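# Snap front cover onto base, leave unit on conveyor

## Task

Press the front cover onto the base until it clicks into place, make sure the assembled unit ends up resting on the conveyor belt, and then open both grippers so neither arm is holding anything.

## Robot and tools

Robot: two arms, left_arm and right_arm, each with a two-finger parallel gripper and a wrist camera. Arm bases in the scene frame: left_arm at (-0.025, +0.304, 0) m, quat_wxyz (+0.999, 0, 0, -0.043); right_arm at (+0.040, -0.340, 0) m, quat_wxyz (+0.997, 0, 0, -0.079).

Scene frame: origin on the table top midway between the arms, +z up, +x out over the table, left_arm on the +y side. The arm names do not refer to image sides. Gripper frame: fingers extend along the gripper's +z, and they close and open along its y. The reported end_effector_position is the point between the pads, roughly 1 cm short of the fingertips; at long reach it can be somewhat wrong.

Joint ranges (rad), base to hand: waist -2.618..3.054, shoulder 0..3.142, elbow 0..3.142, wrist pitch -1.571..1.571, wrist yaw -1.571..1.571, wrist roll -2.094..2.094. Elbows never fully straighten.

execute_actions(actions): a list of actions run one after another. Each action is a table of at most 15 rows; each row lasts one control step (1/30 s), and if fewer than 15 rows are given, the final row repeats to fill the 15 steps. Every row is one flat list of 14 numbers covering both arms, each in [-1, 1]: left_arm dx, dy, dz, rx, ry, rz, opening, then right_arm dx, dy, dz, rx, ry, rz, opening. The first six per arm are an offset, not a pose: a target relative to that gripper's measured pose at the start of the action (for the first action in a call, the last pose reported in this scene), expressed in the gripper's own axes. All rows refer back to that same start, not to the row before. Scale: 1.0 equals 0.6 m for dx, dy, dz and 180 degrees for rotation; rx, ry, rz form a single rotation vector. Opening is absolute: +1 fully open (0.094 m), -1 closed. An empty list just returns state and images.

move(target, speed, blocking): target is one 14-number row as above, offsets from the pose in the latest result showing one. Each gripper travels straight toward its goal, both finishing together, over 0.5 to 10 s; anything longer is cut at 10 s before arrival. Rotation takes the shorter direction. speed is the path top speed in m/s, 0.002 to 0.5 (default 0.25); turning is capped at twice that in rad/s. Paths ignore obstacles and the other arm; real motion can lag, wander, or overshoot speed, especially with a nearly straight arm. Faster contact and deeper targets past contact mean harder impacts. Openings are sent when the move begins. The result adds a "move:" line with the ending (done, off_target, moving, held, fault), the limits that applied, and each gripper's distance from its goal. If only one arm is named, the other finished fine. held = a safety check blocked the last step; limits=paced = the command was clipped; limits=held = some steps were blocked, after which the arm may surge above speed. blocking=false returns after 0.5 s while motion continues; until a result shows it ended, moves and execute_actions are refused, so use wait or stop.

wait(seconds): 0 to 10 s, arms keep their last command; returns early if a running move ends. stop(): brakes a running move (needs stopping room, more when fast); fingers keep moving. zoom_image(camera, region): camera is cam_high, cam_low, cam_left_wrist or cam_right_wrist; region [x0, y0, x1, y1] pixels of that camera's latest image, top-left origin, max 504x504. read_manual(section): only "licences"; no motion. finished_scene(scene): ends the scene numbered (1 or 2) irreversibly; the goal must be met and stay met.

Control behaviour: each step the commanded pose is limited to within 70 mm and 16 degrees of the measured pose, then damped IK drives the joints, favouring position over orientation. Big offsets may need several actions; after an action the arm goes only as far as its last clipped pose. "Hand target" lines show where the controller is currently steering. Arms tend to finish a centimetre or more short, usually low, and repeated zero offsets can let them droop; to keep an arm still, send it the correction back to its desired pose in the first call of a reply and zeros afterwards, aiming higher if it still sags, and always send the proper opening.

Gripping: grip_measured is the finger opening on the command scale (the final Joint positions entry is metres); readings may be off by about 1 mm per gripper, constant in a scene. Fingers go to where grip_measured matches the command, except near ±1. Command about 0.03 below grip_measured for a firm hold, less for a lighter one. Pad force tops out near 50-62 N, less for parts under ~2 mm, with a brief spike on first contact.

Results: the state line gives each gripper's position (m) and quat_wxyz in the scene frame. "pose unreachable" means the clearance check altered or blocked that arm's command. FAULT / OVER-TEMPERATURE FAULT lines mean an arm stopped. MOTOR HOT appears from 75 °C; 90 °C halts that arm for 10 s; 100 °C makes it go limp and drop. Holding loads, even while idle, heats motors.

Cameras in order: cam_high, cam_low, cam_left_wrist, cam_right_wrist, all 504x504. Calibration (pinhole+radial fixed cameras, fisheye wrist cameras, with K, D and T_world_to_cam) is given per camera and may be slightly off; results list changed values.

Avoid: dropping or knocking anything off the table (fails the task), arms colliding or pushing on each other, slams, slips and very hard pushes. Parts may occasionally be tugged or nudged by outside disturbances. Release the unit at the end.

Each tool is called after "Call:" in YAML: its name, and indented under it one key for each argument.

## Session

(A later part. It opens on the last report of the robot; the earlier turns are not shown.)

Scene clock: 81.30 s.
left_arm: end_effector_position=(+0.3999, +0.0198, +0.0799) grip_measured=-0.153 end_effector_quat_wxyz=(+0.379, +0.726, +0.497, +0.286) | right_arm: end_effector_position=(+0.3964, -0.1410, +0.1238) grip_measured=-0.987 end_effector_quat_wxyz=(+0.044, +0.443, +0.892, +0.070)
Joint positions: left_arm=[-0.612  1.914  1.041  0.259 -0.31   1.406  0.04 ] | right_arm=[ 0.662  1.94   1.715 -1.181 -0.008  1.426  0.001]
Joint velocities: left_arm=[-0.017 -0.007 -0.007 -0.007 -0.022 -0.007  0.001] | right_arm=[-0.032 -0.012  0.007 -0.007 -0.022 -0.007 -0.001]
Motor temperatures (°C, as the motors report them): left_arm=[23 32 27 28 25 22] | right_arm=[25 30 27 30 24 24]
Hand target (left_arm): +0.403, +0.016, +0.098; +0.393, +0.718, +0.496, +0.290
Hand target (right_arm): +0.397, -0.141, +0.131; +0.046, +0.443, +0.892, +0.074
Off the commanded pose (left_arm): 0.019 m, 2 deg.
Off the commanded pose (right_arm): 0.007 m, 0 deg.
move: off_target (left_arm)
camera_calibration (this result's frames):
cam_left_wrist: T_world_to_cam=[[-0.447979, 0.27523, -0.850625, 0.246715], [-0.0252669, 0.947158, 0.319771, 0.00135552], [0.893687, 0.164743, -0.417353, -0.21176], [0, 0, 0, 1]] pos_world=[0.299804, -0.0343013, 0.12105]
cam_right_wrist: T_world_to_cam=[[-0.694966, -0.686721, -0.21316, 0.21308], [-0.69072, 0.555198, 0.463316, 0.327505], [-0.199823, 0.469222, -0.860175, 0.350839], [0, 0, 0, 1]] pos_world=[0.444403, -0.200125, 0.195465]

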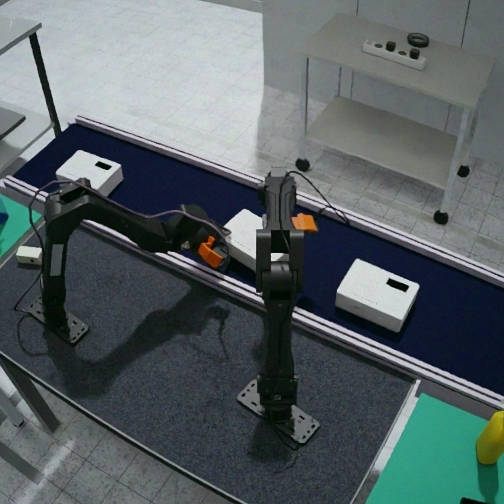

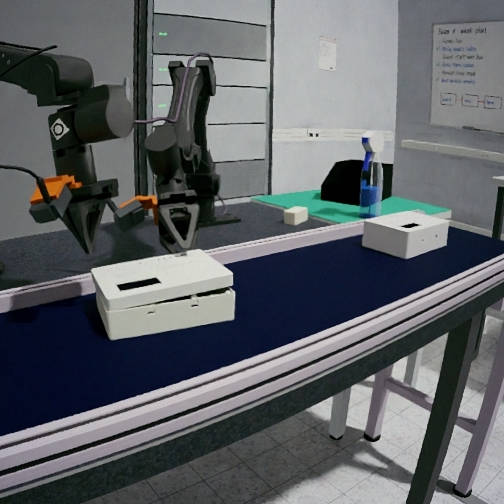

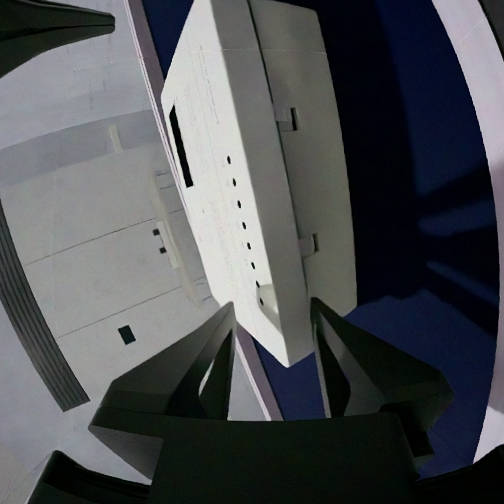

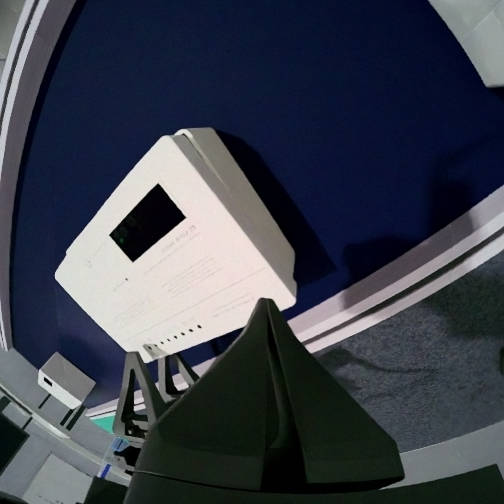

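Call:
move:
  target: [0,0.045,-0.0175,-0.01,0,0,-0.15, 0,0,-0.012,0,0,0,-1]
  speed: 0.03

Call:
zoom_image:
  camera: "cam_low"
  region: [70,180,250,350]

Scene clock: 82.90 s.
left_arm: end_effector_position=(+0.4014, +0.0186, +0.0921) grip_measured=-0.153 end_effector_quat_wxyz=(+0.380, +0.727, +0.493, +0.289) | right_arm: end_effector_position=(+0.3947, -0.1420, +0.1234) grip_measured=-0.987 end_effector_quat_wxyz=(+0.042, +0.444, +0.893, +0.067)
Joint positions: left_arm=[-0.612  1.892  1.064  0.221 -0.31   1.416  0.04 ] | right_arm=[ 0.662  1.94   1.715 -1.189 -0.008  1.426  0.001]
Joint velocities: left_arm=[ 0.002 -0.002 -0.012  0.037 -0.022 -0.007 -0.   ] | right_arm=[-0.022 -0.007  0.002  0.007 -0.022  0.037  0.   ]
Motor temperatures (°C, as the motors report them): left_arm=[23 32 28 28 25 22] | right_arm=[25 30 27 30 24 24]
Hand target (left_arm): +0.405, +0.016, +0.108; +0.391, +0.720, +0.492, +0.294
Hand target (right_arm): +0.395, -0.142, +0.131; +0.044, +0.443, +0.892, +0.071
Off the commanded pose (left_arm): 0.017 m, 2 deg.
Off the commanded pose (right_arm): 0.007 m, 0 deg.
move: off_target (left_arm)
camera_calibration (this result's frames):
cam_left_wrist: T_world_to_cam=[[-0.440084, 0.281356, -0.85274, 0.254983], [-0.0223363, 0.945921, 0.323628, -0.0028514], [0.897679, 0.16147, -0.41, -0.209999], [0, 0, 0, 1]] pos_world=[0.300662, -0.035135, 0.132257]
cam_right_wrist: T_world_to_cam=[[-0.696435, -0.68753, -0.205622, 0.210698], [-0.687459, 0.556994, 0.466002, 0.325627], [-0.20586, 0.465897, -0.860559, 0.352623], [0, 0, 0, 1]] pos_world=[0.443184, -0.200797, 0.195035]

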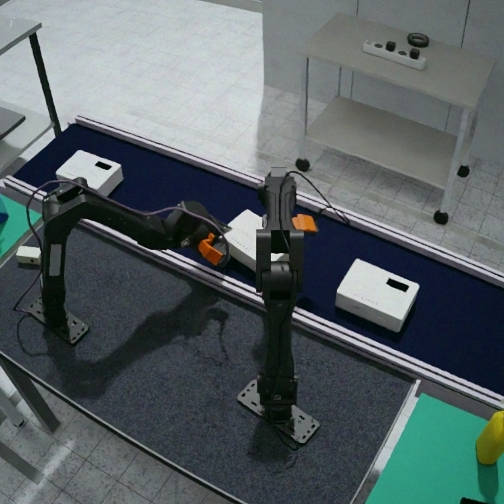

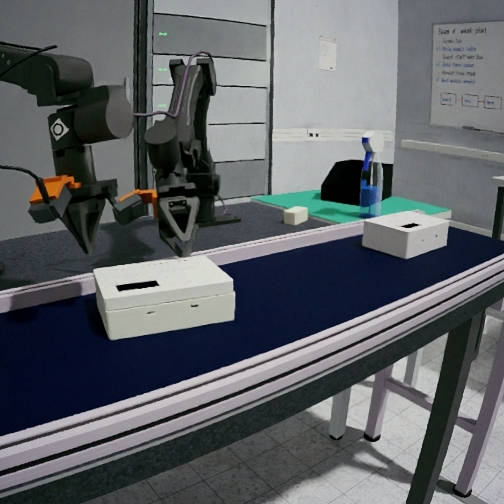

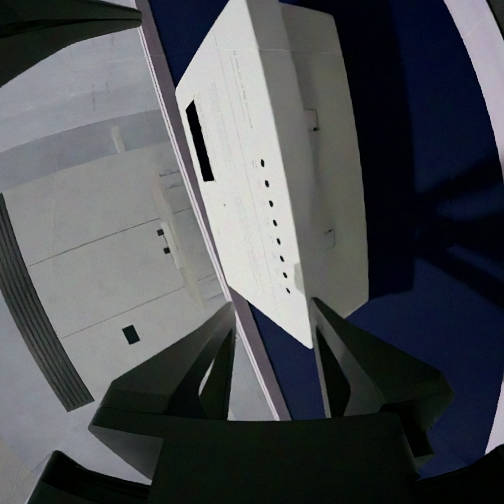

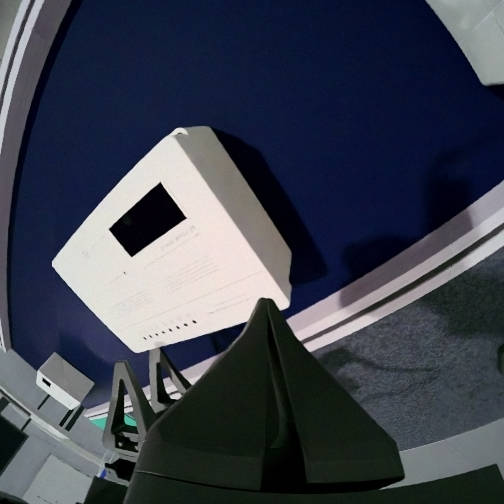

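Region (70, 180, 250, 350) of cam_low's 504x504 image, scaled by 2.800, with more detail than that image has.

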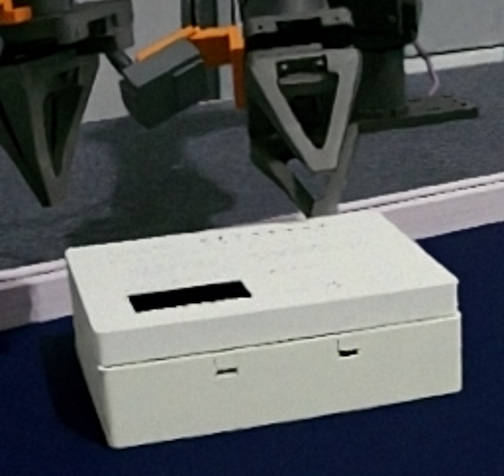

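Call:
move:
  target: [0,0,-0.035,0,0,0,-0.15, -0.04,0.168,0.013,-0.05,0,0,-1]
  speed: 0.2

Call:
move:
  target: [-0.099,-0.003,0.017,-0.099,0.036,-0.032,0.277, 0,0,-0.01,0,0,0,-1]
  speed: 0.15

Scene clock: 84.93 s.
left_arm: end_effector_position=(+0.3914, +0.0227, +0.1031) grip_measured=-0.153 end_effector_quat_wxyz=(+0.385, +0.726, +0.490, +0.291) | right_arm: end_effector_position=(+0.4852, -0.0987, +0.1261) grip_measured=-0.987 end_effector_quat_wxyz=(+0.076, +0.441, +0.884, +0.133)
Joint positions: left_arm=[-0.62   1.834  1.026  0.21  -0.315  1.416  0.04 ] | right_arm=[ 0.642  2.232  2.135 -1.168 -0.033  1.414  0.001]
Joint velocities: left_arm=[ 0.012 -0.007  0.007 -0.022 -0.007  0.022 -0.001] | right_arm=[ 0.002  0.002  0.022 -0.007 -0.066 -0.051 -0.   ]
Motor temperatures (°C, as the motors report them): left_arm=[23 32 28 28 25 22] | right_arm=[25 30 27 30 24 24]
Hand target (left_arm): +0.385, +0.024, +0.104; +0.380, +0.727, +0.493, +0.289
Hand target (right_arm): +0.489, -0.101, +0.131; +0.077, +0.440, +0.884, +0.137
Off the commanded pose (left_arm): 0.007 m, 1 deg.
Off the commanded pose (right_arm): 0.007 m, 1 deg.
move: done
camera_calibration (this result's frames):
cam_left_wrist: T_world_to_cam=[[-0.430665, 0.279948, -0.857996, 0.255693], [-0.0214628, 0.94723, 0.319836, -0.0104828], [0.902257, 0.156157, -0.40193, -0.19967], [0, 0, 0, 1]] pos_world=[0.290046, -0.0304711, 0.142483]
cam_right_wrist: T_world_to_cam=[[-0.664784, -0.661081, -0.347898, 0.309199], [-0.74, 0.518987, 0.427847, 0.389098], [-0.102287, 0.54187, -0.834215, 0.307332], [0, 0, 0, 1]] pos_world=[0.524919, -0.164066, 0.197476]

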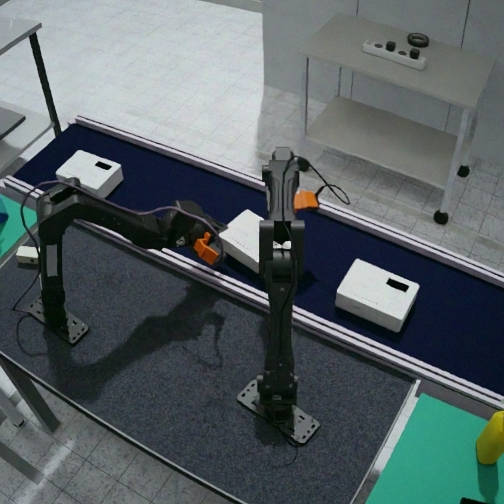

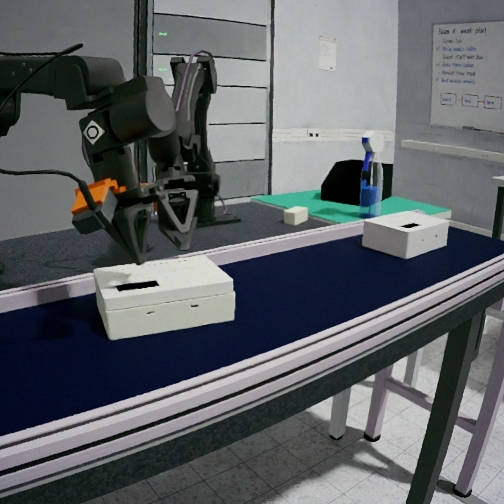

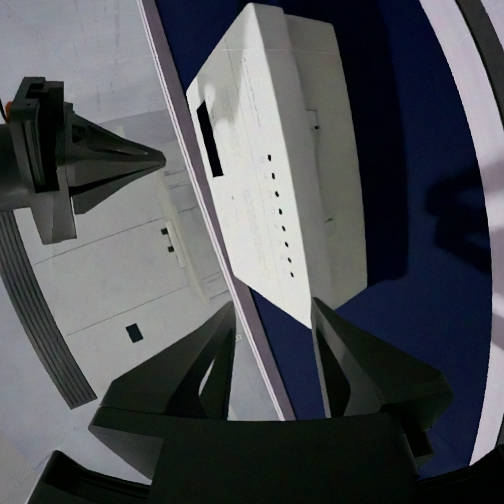

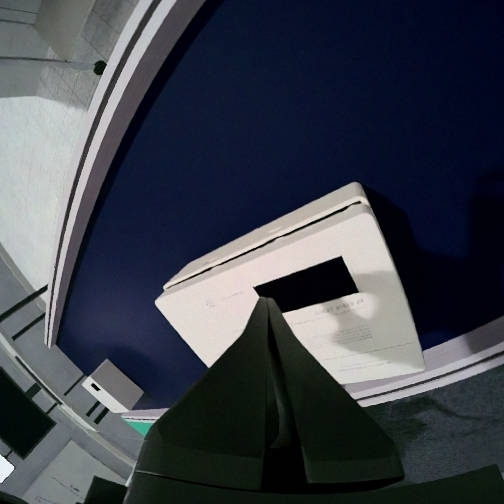

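Scene clock: 86.73 s.
left_arm: end_effector_position=(+0.3780, -0.0329, +0.0905) grip_measured=+0.274 end_effector_quat_wxyz=(+0.473, +0.623, +0.492, +0.382) | right_arm: end_effector_position=(+0.4848, -0.0989, +0.1260) grip_measured=-0.987 end_effector_quat_wxyz=(+0.075, +0.441, +0.884, +0.132)
Joint positions: left_arm=[-0.82   2.076  0.984  0.759 -0.654  1.374  0.06 ] | right_arm=[ 0.642  2.232  2.135 -1.17  -0.033  1.414  0.001]
Joint velocities: left_arm=[ 0.002 -0.002 -0.002  0.022 -0.007  0.007  0.   ] | right_arm=[-0.012  0.002 -0.012 -0.022 -0.007 -0.051 -0.   ]
Motor temperatures (°C, as the motors report them): left_arm=[23 32 27 28 25 22] | right_arm=[25 30 27 30 24 24]
Hand target (left_arm): +0.378, -0.035, +0.092; +0.479, +0.616, +0.494, +0.384
Hand target (right_arm): +0.484, -0.100, +0.132; +0.076, +0.441, +0.884, +0.133
Off the commanded pose (left_arm): 0.004 m, 1 deg.
Off the commanded pose (right_arm): 0.006 m, 0 deg.
move: done
camera_calibration (this result's frames):
cam_left_wrist: T_world_to_cam=[[-0.198006, 0.130331, -0.971498, 0.172093], [-0.208976, 0.962721, 0.171746, 0.130763], [0.957665, 0.237027, -0.163389, -0.223881], [0, 0, 0, 1]] pos_world=[0.275805, -0.0952516, 0.108151]
cam_right_wrist: T_world_to_cam=[[-0.66537, -0.661389, -0.346189, 0.308782], [-0.739276, 0.519367, 0.428636, 0.388559], [-0.103696, 0.541131, -0.834521, 0.307935], [0, 0, 0, 1]] pos_world=[0.524639, -0.164213, 0.197325]

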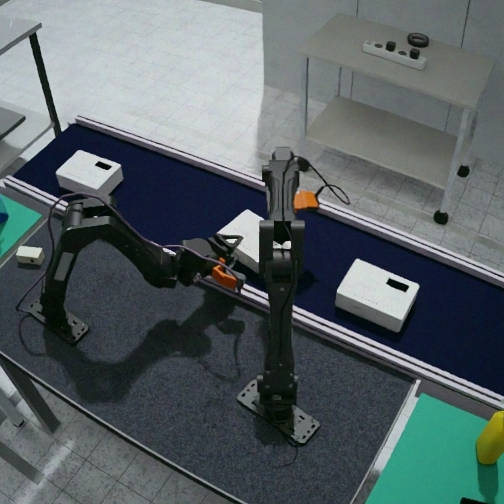

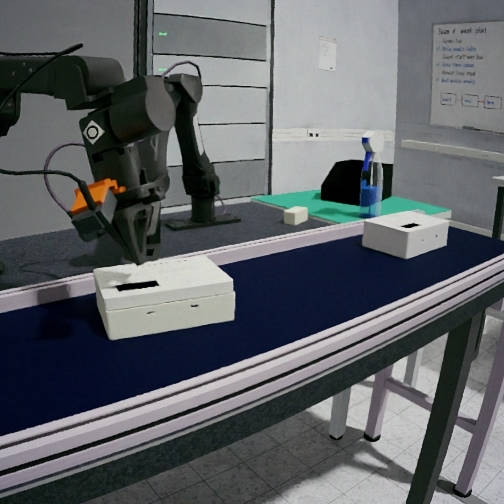

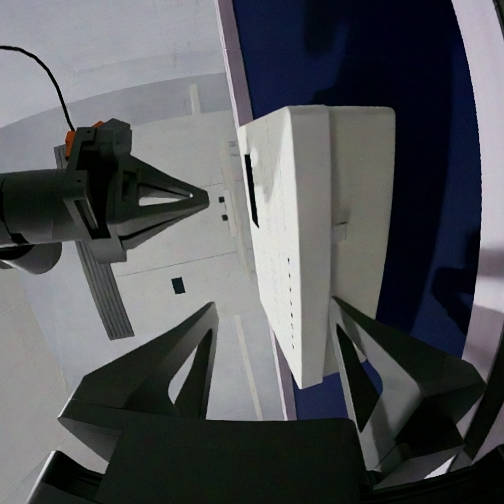

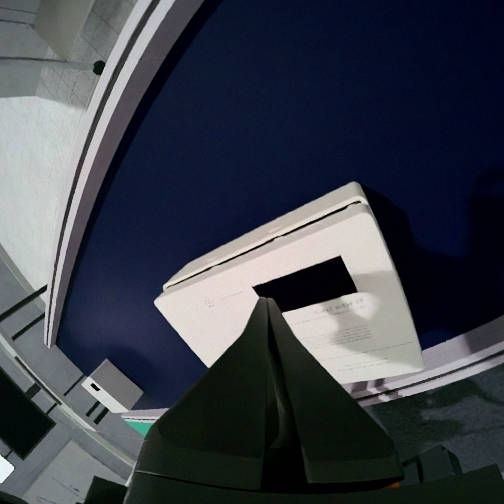

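Call:
move:
  target: [0,0.004,0.028,0,0,0,0.57, 0,0,-0.01,0,0,0,-1]
  speed: 0.02

Call:
zoom_image:
  camera: "cam_left_wrist"
  region: [200,80,504,420]

Scene clock: 88.00 s.
left_arm: end_effector_position=(+0.3887, -0.0351, +0.0885) grip_measured=+0.567 end_effector_quat_wxyz=(+0.473, +0.623, +0.490, +0.384) | right_arm: end_effector_position=(+0.4845, -0.0991, +0.1258) grip_measured=-0.987 end_effector_quat_wxyz=(+0.075, +0.441, +0.884, +0.132)
Joint positions: left_arm=[-0.803  2.107  1.021  0.76  -0.64   1.387  0.074] | right_arm=[ 0.642  2.232  2.135 -1.171 -0.033  1.414  0.001]
Joint velocities: left_arm=[-0.002 -0.012 -0.002 -0.051  0.037  0.051  0.   ] | right_arm=[ 0.012  0.007  0.012  0.007  0.081  0.022 -0.001]
Motor temperatures (°C, as the motors report them): left_arm=[23 32 28 29 25 22] | right_arm=[25 31 27 30 24 24]
Hand target (left_arm): +0.394, -0.036, +0.088; +0.473, +0.623, +0.492, +0.382
Hand target (right_arm): +0.483, -0.100, +0.132; +0.075, +0.441, +0.884, +0.133
Off the commanded pose (left_arm): 0.006 m, 0 deg.
Off the commanded pose (right_arm): 0.006 m, 0 deg.
move: done
camera_calibration (this result's frames):
cam_left_wrist: T_world_to_cam=[[-0.194174, 0.133557, -0.971833, 0.171198], [-0.210471, 0.961945, 0.174251, 0.135709], [0.958122, 0.238378, -0.158675, -0.234409], [0, 0, 0, 1]] pos_world=[0.286398, -0.0975318, 0.105534]
cam_right_wrist: T_world_to_cam=[[-0.665837, -0.661634, -0.344821, 0.308448], [-0.738697, 0.519671, 0.429266, 0.388128], [-0.104824, 0.540539, -0.834763, 0.308417], [0, 0, 0, 1]] pos_world=[0.524415, -0.16433, 0.197204]

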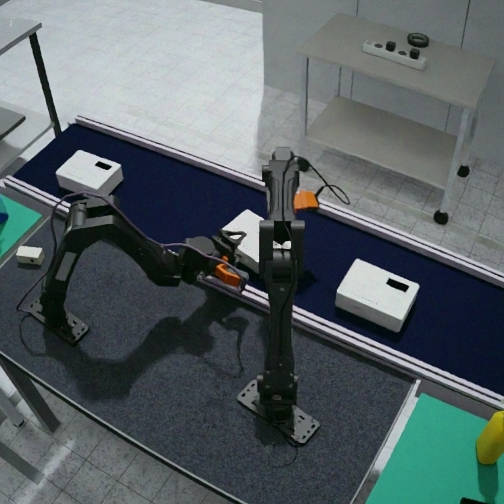

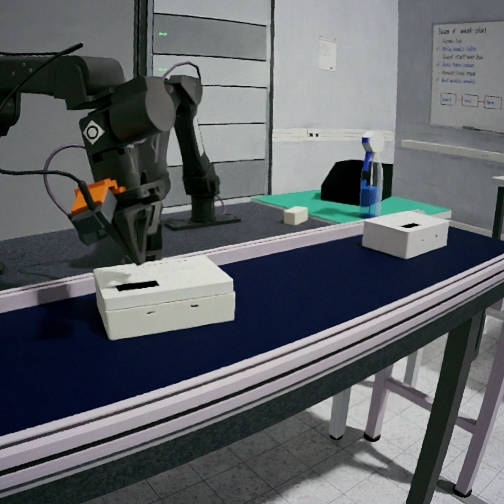

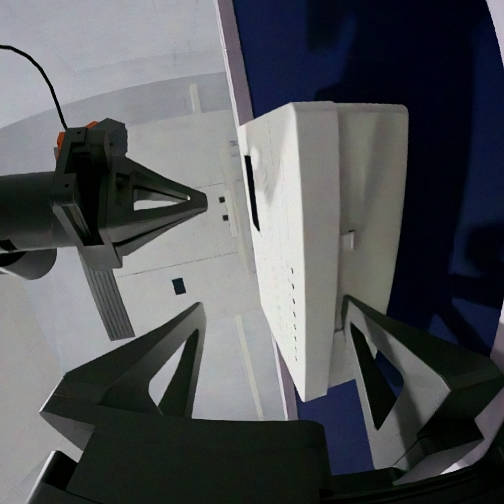

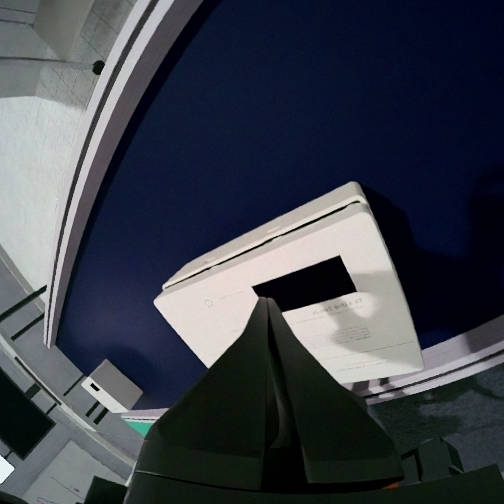

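Region (200, 80, 504, 420) of cam_left_wrist's 504x504 image, scaled by 1.482, with more detail than that image has; it fills the left 451 columns of this view, and the rest is white.

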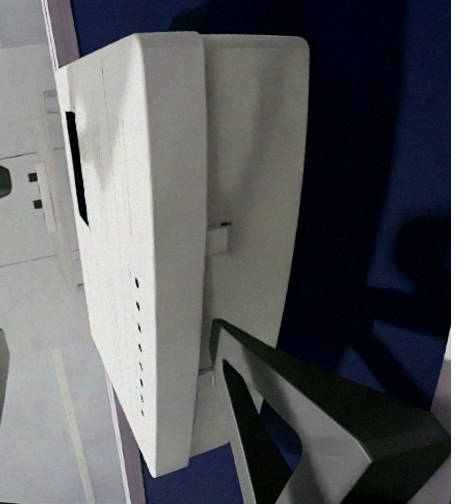

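Call:
execute_actions:
  actions:
    - [[0,0,0.015,0,0,0,0.54, 0,0,-0.01,0,0,0,-1],[0,0,0.015,0,0,0,0.51, 0,0,-0.01,0,0,0,-1],[0,0,0.015,0,0,0,0.48, 0,0,-0.01,0,0,0,-1],[0,0,0.015,0,0,0,0.45, 0,0,-0.01,0,0,0,-1],[0,0,0.015,0,0,0,0.42, 0,0,-0.01,0,0,0,-1],[0,0,0.015,0,0,0,0.39, 0,0,-0.01,0,0,0,-1],[0,0,0.015,0,0,0,0.36, 0,0,-0.01,0,0,0,-1],[0,0,0.015,0,0,0,0.33, 0,0,-0.01,0,0,0,-1],[0,0,0.015,0,0,0,0.30, 0,0,-0.01,0,0,0,-1],[0,0,0.015,0,0,0,0.27, 0,0,-0.01,0,0,0,-1],[0,0,0.015,0,0,0,0.24, 0,0,-0.01,0,0,0,-1],[0,0,0.015,0,0,0,0.21, 0,0,-0.01,0,0,0,-1],[0,0,0.015,0,0,0,0.18, 0,0,-0.01,0,0,0,-1],[0,0,0.015,0,0,0,0.15, 0,0,-0.01,0,0,0,-1],[0,0,0.015,0,0,0,0.12, 0,0,-0.01,0,0,0,-1]]

Call:
zoom_image:
  camera: "cam_left_wrist"
  region: [200,80,504,420]

Scene clock: 88.83 s.
left_arm: end_effector_position=(+0.3894, -0.0366, +0.0831) grip_measured=+0.138 end_effector_quat_wxyz=(+0.469, +0.628, +0.488, +0.385) | right_arm: end_effector_position=(+0.4840, -0.0994, +0.1257) grip_measured=-0.987 end_effector_quat_wxyz=(+0.074, +0.442, +0.885, +0.131)
Joint positions: left_arm=[-0.803  2.123  1.028  0.76  -0.638  1.394  0.053] | right_arm=[ 0.642  2.232  2.135 -1.174 -0.033  1.414  0.001]
Joint velocities: left_arm=[ 0.017  0.002 -0.032 -0.037  0.066 -0.007 -0.03 ] | right_arm=[-0.012 -0.012 -0.007 -0.007 -0.051  0.007 -0.   ]
Motor temperatures (°C, as the motors report them): left_arm=[23 32 28 29 25 22] | right_arm=[25 31 27 30 24 24]
Hand target (left_arm): +0.397, -0.037, +0.086; +0.473, +0.623, +0.490, +0.384
Hand target (right_arm): +0.483, -0.100, +0.131; +0.075, +0.441, +0.884, +0.132
Off the commanded pose (left_arm): 0.008 m, 1 deg.
Off the commanded pose (right_arm): 0.006 m, 0 deg.
camera_calibration (this result's frames):
cam_left_wrist: T_world_to_cam=[[-0.197848, 0.146837, -0.969172, 0.168035], [-0.205431, 0.960549, 0.187467, 0.13521], [0.958465, 0.236188, -0.159878, -0.235753], [0, 0, 0, 1]] pos_world=[0.286983, -0.0988678, 0.099816]
cam_right_wrist: T_world_to_cam=[[-0.666534, -0.662, -0.342766, 0.307946], [-0.737826, 0.520128, 0.430209, 0.387481], [-0.106516, 0.539651, -0.835124, 0.309138], [0, 0, 0, 1]] pos_world=[0.524078, -0.164507, 0.197024]

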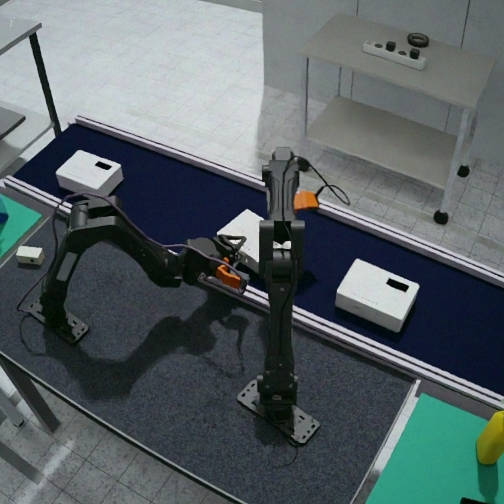

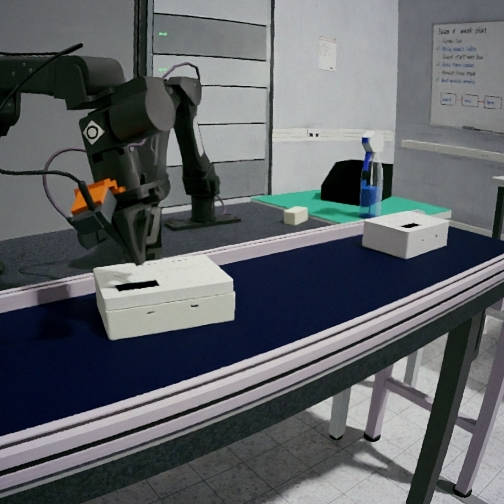

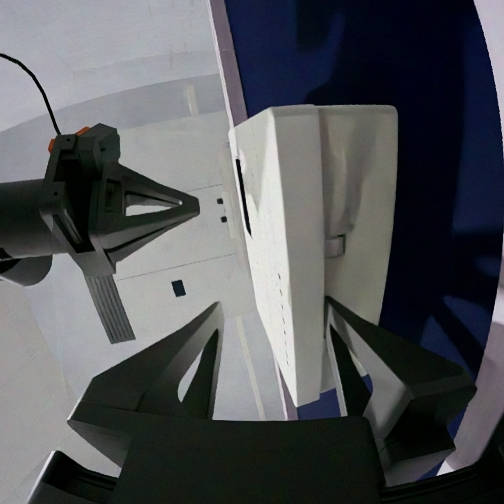

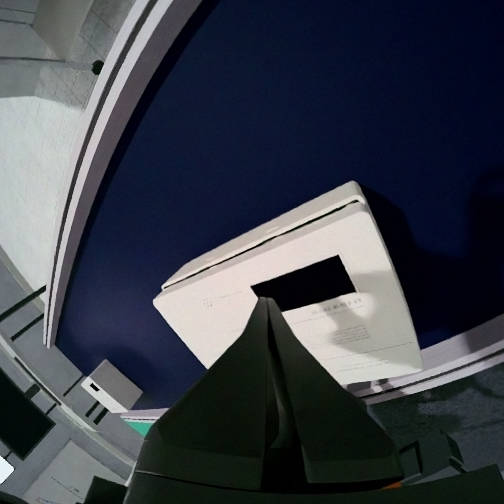

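Region (200, 80, 504, 420) of cam_left_wrist's 504x504 image, scaled by 1.482, with more detail than that image has; it fills the left 451 columns of this view, and the rest is white.

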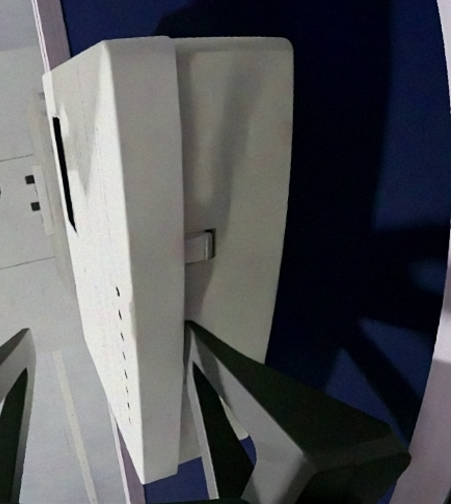

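Call:
execute_actions:
  actions:
    - [[0,0.012,0.008,0,0,0,0.10, 0,0,-0.01,0,0,0,-1],[0,0.012,0.008,0,0,0,0.08, 0,0,-0.01,0,0,0,-1],[0,0.012,0.008,0,0,0,0.06, 0,0,-0.01,0,0,0,-1],[0,0.012,0.008,0,0,0,0.04, 0,0,-0.01,0,0,0,-1],[0,0.012,0.008,0,0,0,0.02, 0,0,-0.01,0,0,0,-1],[0,0.012,0.008,0,0,0,0.0, 0,0,-0.01,0,0,0,-1],[0,0.012,0.008,0,0,0,-0.02, 0,0,-0.01,0,0,0,-1],[0,0.012,0.008,0,0,0,-0.04, 0,0,-0.01,0,0,0,-1],[0,0.012,0.008,0,0,0,-0.06, 0,0,-0.01,0,0,0,-1],[0,0.012,0.008,0,0,0,-0.08, 0,0,-0.01,0,0,0,-1],[0,0.012,0.008,0,0,0,-0.10, 0,0,-0.01,0,0,0,-1],[0,0.012,0.008,0,0,0,-0.12, 0,0,-0.01,0,0,0,-1],[0,0.012,0.008,0,0,0,-0.14, 0,0,-0.01,0,0,0,-1],[0,0.012,0.008,0,0,0,-0.16, 0,0,-0.01,0,0,0,-1],[0,0.012,0.008,0,0,0,-0.18, 0,0,-0.01,0,0,0,-1]]
    - [[0,0.012,0.008,0,0,0,-0.20, 0,0,-0.01,0,0,0,-1],[0,0.012,0.008,0,0,0,-0.22, 0,0,-0.01,0,0,0,-1],[0,0.012,0.008,0,0,0,-0.24, 0,0,-0.01,0,0,0,-1],[0,0.012,0.008,0,0,0,-0.26, 0,0,-0.01,0,0,0,-1],[0,0.012,0.008,0,0,0,-0.28, 0,0,-0.01,0,0,0,-1],[0,0.012,0.008,0,0,0,-0.30, 0,0,-0.01,0,0,0,-1],[0,0.012,0.008,0,0,0,-0.32, 0,0,-0.01,0,0,0,-1],[0,0.012,0.008,0,0,0,-0.34, 0,0,-0.01,0,0,0,-1],[0,0.012,0.008,0,0,0,-0.36, 0,0,-0.01,0,0,0,-1],[0,0.012,0.008,0,0,0,-0.38, 0,0,-0.01,0,0,0,-1],[0,0.012,0.008,0,0,0,-0.40, 0,0,-0.01,0,0,0,-1],[0,0.012,0.008,0,0,0,-0.42, 0,0,-0.01,0,0,0,-1],[0,0.012,0.008,0,0,0,-0.44, 0,0,-0.01,0,0,0,-1],[0,0.012,0.008,0,0,0,-0.46, 0,0,-0.01,0,0,0,-1],[0,0.012,0.008,0,0,0,-0.46, 0,0,-0.01,0,0,0,-1]]

Call:
zoom_image:
  camera: "cam_left_wrist"
  region: [200,80,504,420]

Scene clock: 90.53 s.
left_arm: end_effector_position=(+0.3874, -0.0352, +0.0752) grip_measured=-0.455 end_effector_quat_wxyz=(+0.452, +0.643, +0.483, +0.386) | right_arm: end_effector_position=(+0.4832, -0.0998, +0.1254) grip_measured=-0.987 end_effector_quat_wxyz=(+0.073, +0.442, +0.885, +0.129)
Joint positions: left_arm=[-0.803  2.123  1.028  0.722 -0.633  1.405  0.026] | right_arm=[ 0.642  2.232  2.135 -1.178 -0.033  1.414  0.001]
Joint velocities: left_arm=[-0.007 -0.012 -0.022 -0.037 -0.066 -0.037 -0.004] | right_arm=[-0.007  0.012 -0.012 -0.022  0.051  0.051  0.   ]
Motor temperatures (°C, as the motors report them): left_arm=[23 32 28 29 25 22] | right_arm=[25 31 27 30 24 24]
Hand target (left_arm): +0.395, -0.037, +0.085; +0.461, +0.636, +0.485, +0.385
Hand target (right_arm): +0.482, -0.101, +0.131; +0.073, +0.442, +0.885, +0.130
Off the commanded pose (left_arm): 0.012 m, 1 deg.
Off the commanded pose (right_arm): 0.006 m, 0 deg.
camera_calibration (this result's frames):
cam_left_wrist: T_world_to_cam=[[-0.218974, 0.186207, -0.957798, 0.168486], [-0.19353, 0.953831, 0.229681, 0.126858], [0.956346, 0.235656, -0.172827, -0.23364], [0, 0, 0, 1]] pos_world=[0.284885, -0.0973154, 0.0918591]
cam_right_wrist: T_world_to_cam=[[-0.667686, -0.662604, -0.339339, 0.307103], [-0.73637, 0.520892, 0.431776, 0.386404], [-0.109338, 0.53817, -0.835714, 0.310338], [0, 0, 0, 1]] pos_world=[0.523516, -0.164802, 0.196726]

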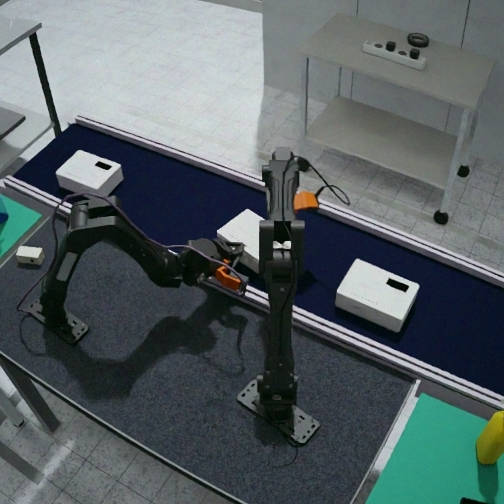

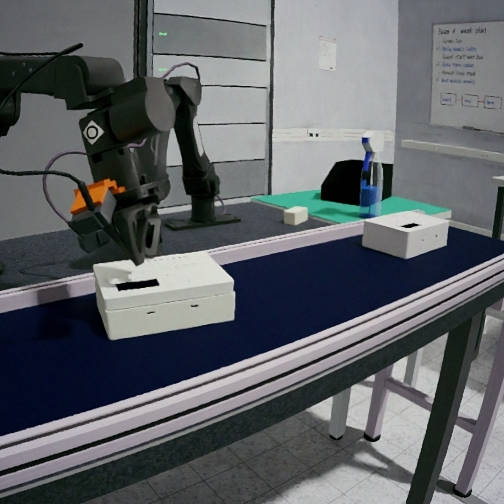

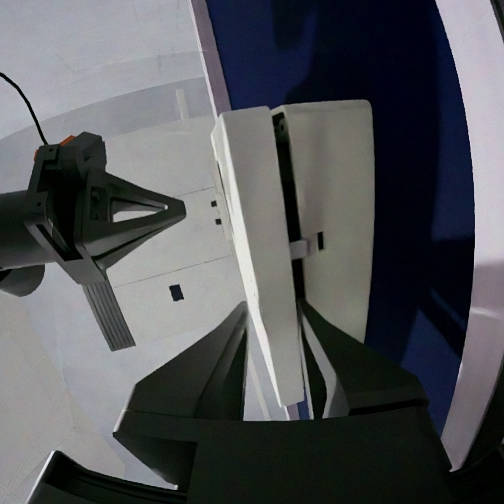

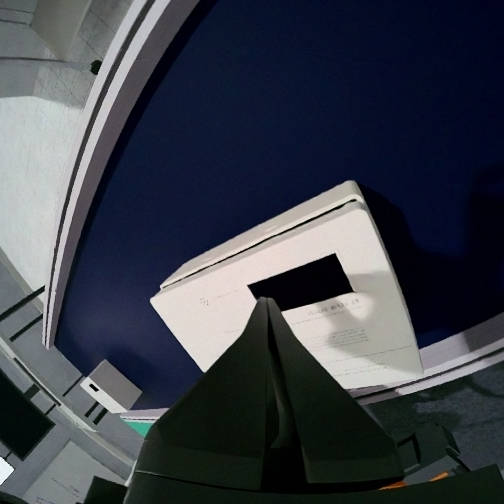

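Region (200, 80, 504, 420) of cam_left_wrist's 504x504 image, scaled by 1.482, with more detail than that image has; it fills the left 451 columns of this view, and the rest is white.

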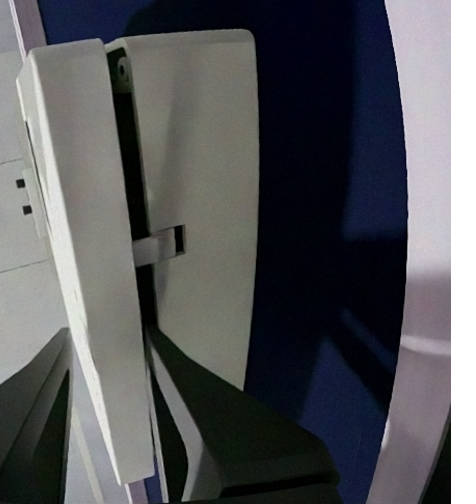

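Call:
move:
  target: [0,0.022,0.002,-0.015,-0.0025,-0.011,-0.5, 0,0,-0.01,0,0,0,-1]
  speed: 0.02

Call:
zoom_image:
  camera: "cam_left_wrist"
  region: [200,80,504,420]

Scene clock: 92.53 s.
left_arm: end_effector_position=(+0.3890, -0.0371, +0.0819) grip_measured=-0.497 end_effector_quat_wxyz=(+0.465, +0.634, +0.481, +0.387) | right_arm: end_effector_position=(+0.4828, -0.1000, +0.1253) grip_measured=-0.987 end_effector_quat_wxyz=(+0.072, +0.442, +0.885, +0.129)
Joint positions: left_arm=[-0.803  2.123  1.028  0.755 -0.633  1.411  0.024] | right_arm=[ 0.642  2.232  2.135 -1.179 -0.033  1.414  0.001]
Joint velocities: left_arm=[-0.007  0.002 -0.002  0.022 -0.037 -0.037 -0.   ] | right_arm=[ 0.007 -0.017 -0.042  0.007  0.007 -0.022  0.   ]
Motor temperatures (°C, as the motors report them): left_arm=[23 32 28 29 25 22] | right_arm=[25 31 27 30 24 24]
Hand target (left_arm): +0.392, -0.037, +0.088; +0.476, +0.626, +0.483, +0.387
Hand target (right_arm): +0.482, -0.101, +0.131; +0.073, +0.442, +0.885, +0.130
Off the commanded pose (left_arm): 0.006 m, 2 deg.
Off the commanded pose (right_arm): 0.006 m, 0 deg.
move: done
camera_calibration (this result's frames):
cam_left_wrist: T_world_to_cam=[[-0.197473, 0.166555, -0.966056, 0.167146], [-0.196898, 0.95864, 0.205525, 0.130936], [0.960331, 0.2308, -0.156511, -0.236599], [0, 0, 0, 1]] pos_world=[0.286002, -0.0987522, 0.097531]
cam_right_wrist: T_world_to_cam=[[-0.668258, -0.662904, -0.337623, 0.30668], [-0.73564, 0.521275, 0.432557, 0.385866], [-0.110749, 0.537429, -0.836005, 0.310936], [0, 0, 0, 1]] pos_world=[0.523235, -0.164949, 0.196578]

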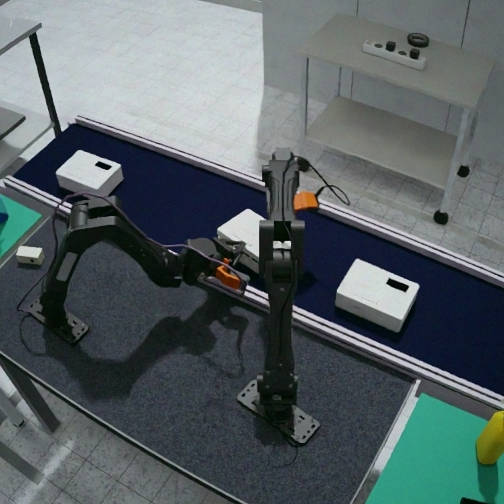

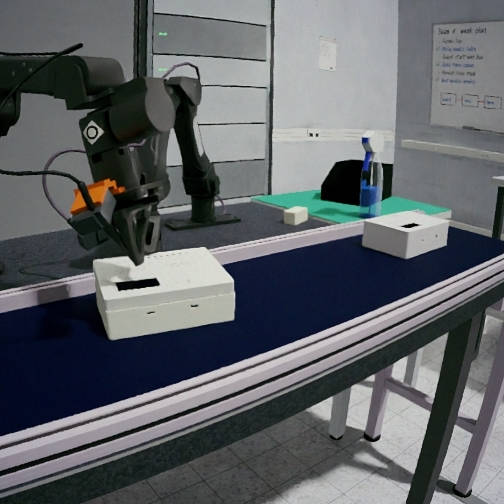

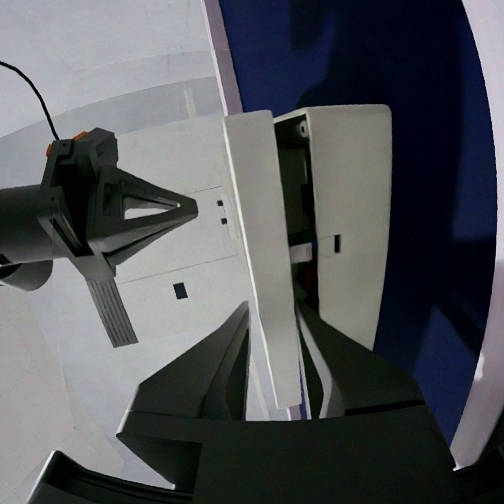

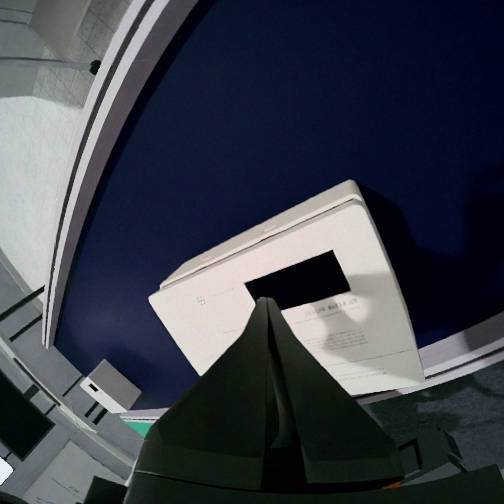

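Region (200, 80, 504, 420) of cam_left_wrist's 504x504 image, scaled by 1.482, with more detail than that image has; it fills the left 451 columns of this view, and the rest is white.

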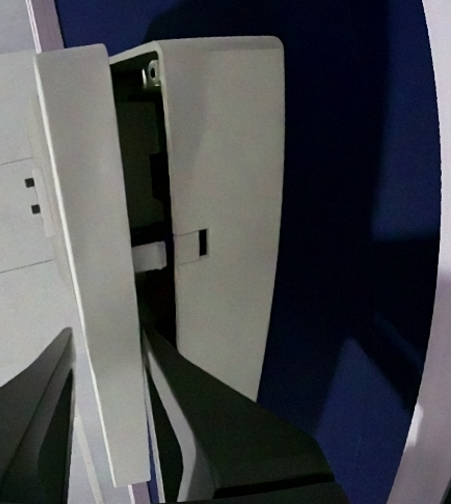

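Call:
move:
  target: [0,0.016,0.020,-0.008,0,-0.006,-0.5, 0,0,-0.01,0,0,0,-1]
  speed: 0.02

Call:
zoom_image:
  camera: "cam_low"
  region: [70,180,250,350]

Scene clock: 93.77 s.
left_arm: end_effector_position=(+0.3944, -0.0379, +0.0798) grip_measured=-0.497 end_effector_quat_wxyz=(+0.463, +0.635, +0.480, +0.390) | right_arm: end_effector_position=(+0.4823, -0.1003, +0.1251) grip_measured=-0.987 end_effector_quat_wxyz=(+0.072, +0.442, +0.885, +0.128)
Joint positions: left_arm=[-0.795  2.141  1.048  0.756 -0.628  1.419  0.024] | right_arm=[ 0.642  2.232  2.135 -1.182 -0.033  1.414  0.001]
Joint velocities: left_arm=[-0.017  0.012 -0.002  0.022  0.037  0.022 -0.   ] | right_arm=[-0.007 -0.017  0.002 -0.007 -0.037 -0.037  0.   ]
Motor temperatures (°C, as the motors report them): left_arm=[23 31 28 29 25 22] | right_arm=[25 31 27 30 24 24]
Hand target (left_arm): +0.402, -0.040, +0.088; +0.476, +0.624, +0.482, +0.389
Hand target (right_arm): +0.481, -0.101, +0.131; +0.072, +0.442, +0.885, +0.129
Off the commanded pose (left_arm): 0.012 m, 2 deg.
Off the commanded pose (right_arm): 0.006 m, 0 deg.
move: off_target (left_arm)
camera_calibration (this result's frames):
cam_left_wrist: T_world_to_cam=[[-0.195708, 0.171528, -0.965545, 0.165784], [-0.198633, 0.957242, 0.210314, 0.133449], [0.960335, 0.232949, -0.153269, -0.242167], [0, 0, 0, 1]] pos_world=[0.291514, -0.0997669, 0.0948894]
cam_right_wrist: T_world_to_cam=[[-0.66894, -0.663262, -0.335563, 0.30617], [-0.734762, 0.521736, 0.433493, 0.385219], [-0.112444, 0.53654, -0.83635, 0.311653], [0, 0, 0, 1]] pos_world=[0.522897, -0.165126, 0.196401]

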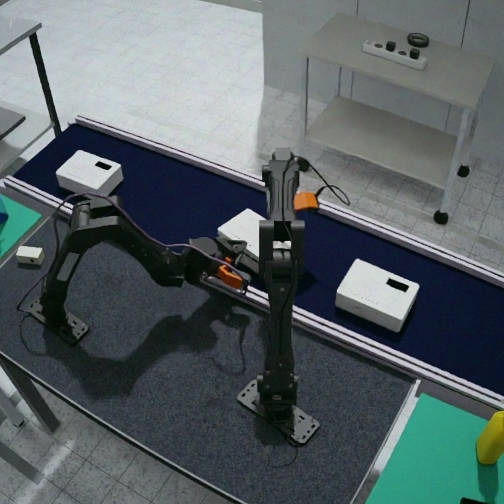

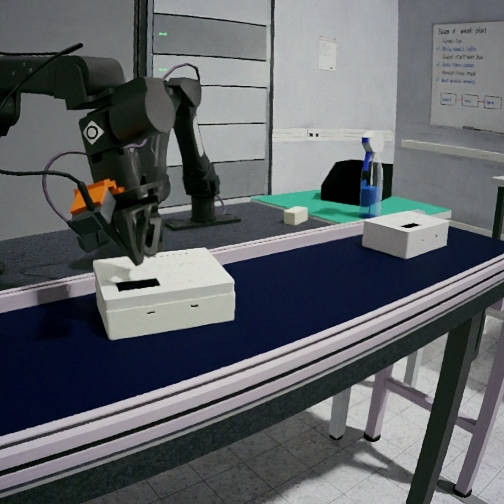

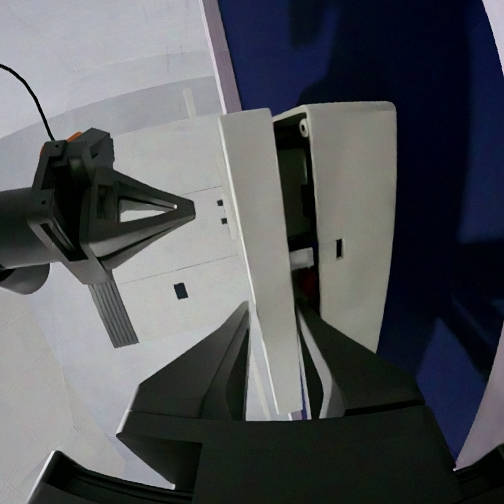

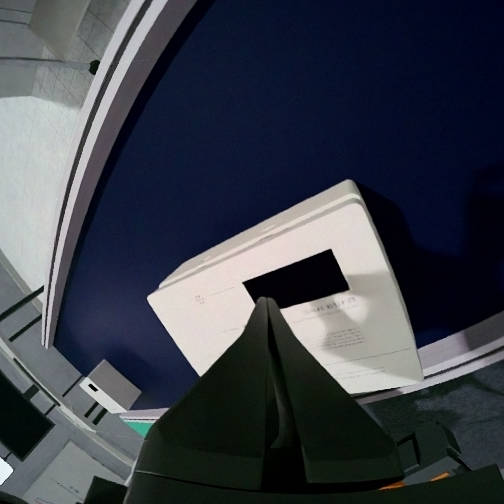

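Region (70, 180, 250, 350) of cam_low's 504x504 image, scaled by 2.800, with more detail than that image has.

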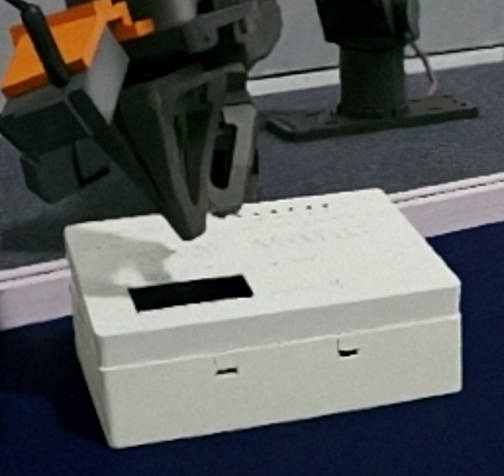

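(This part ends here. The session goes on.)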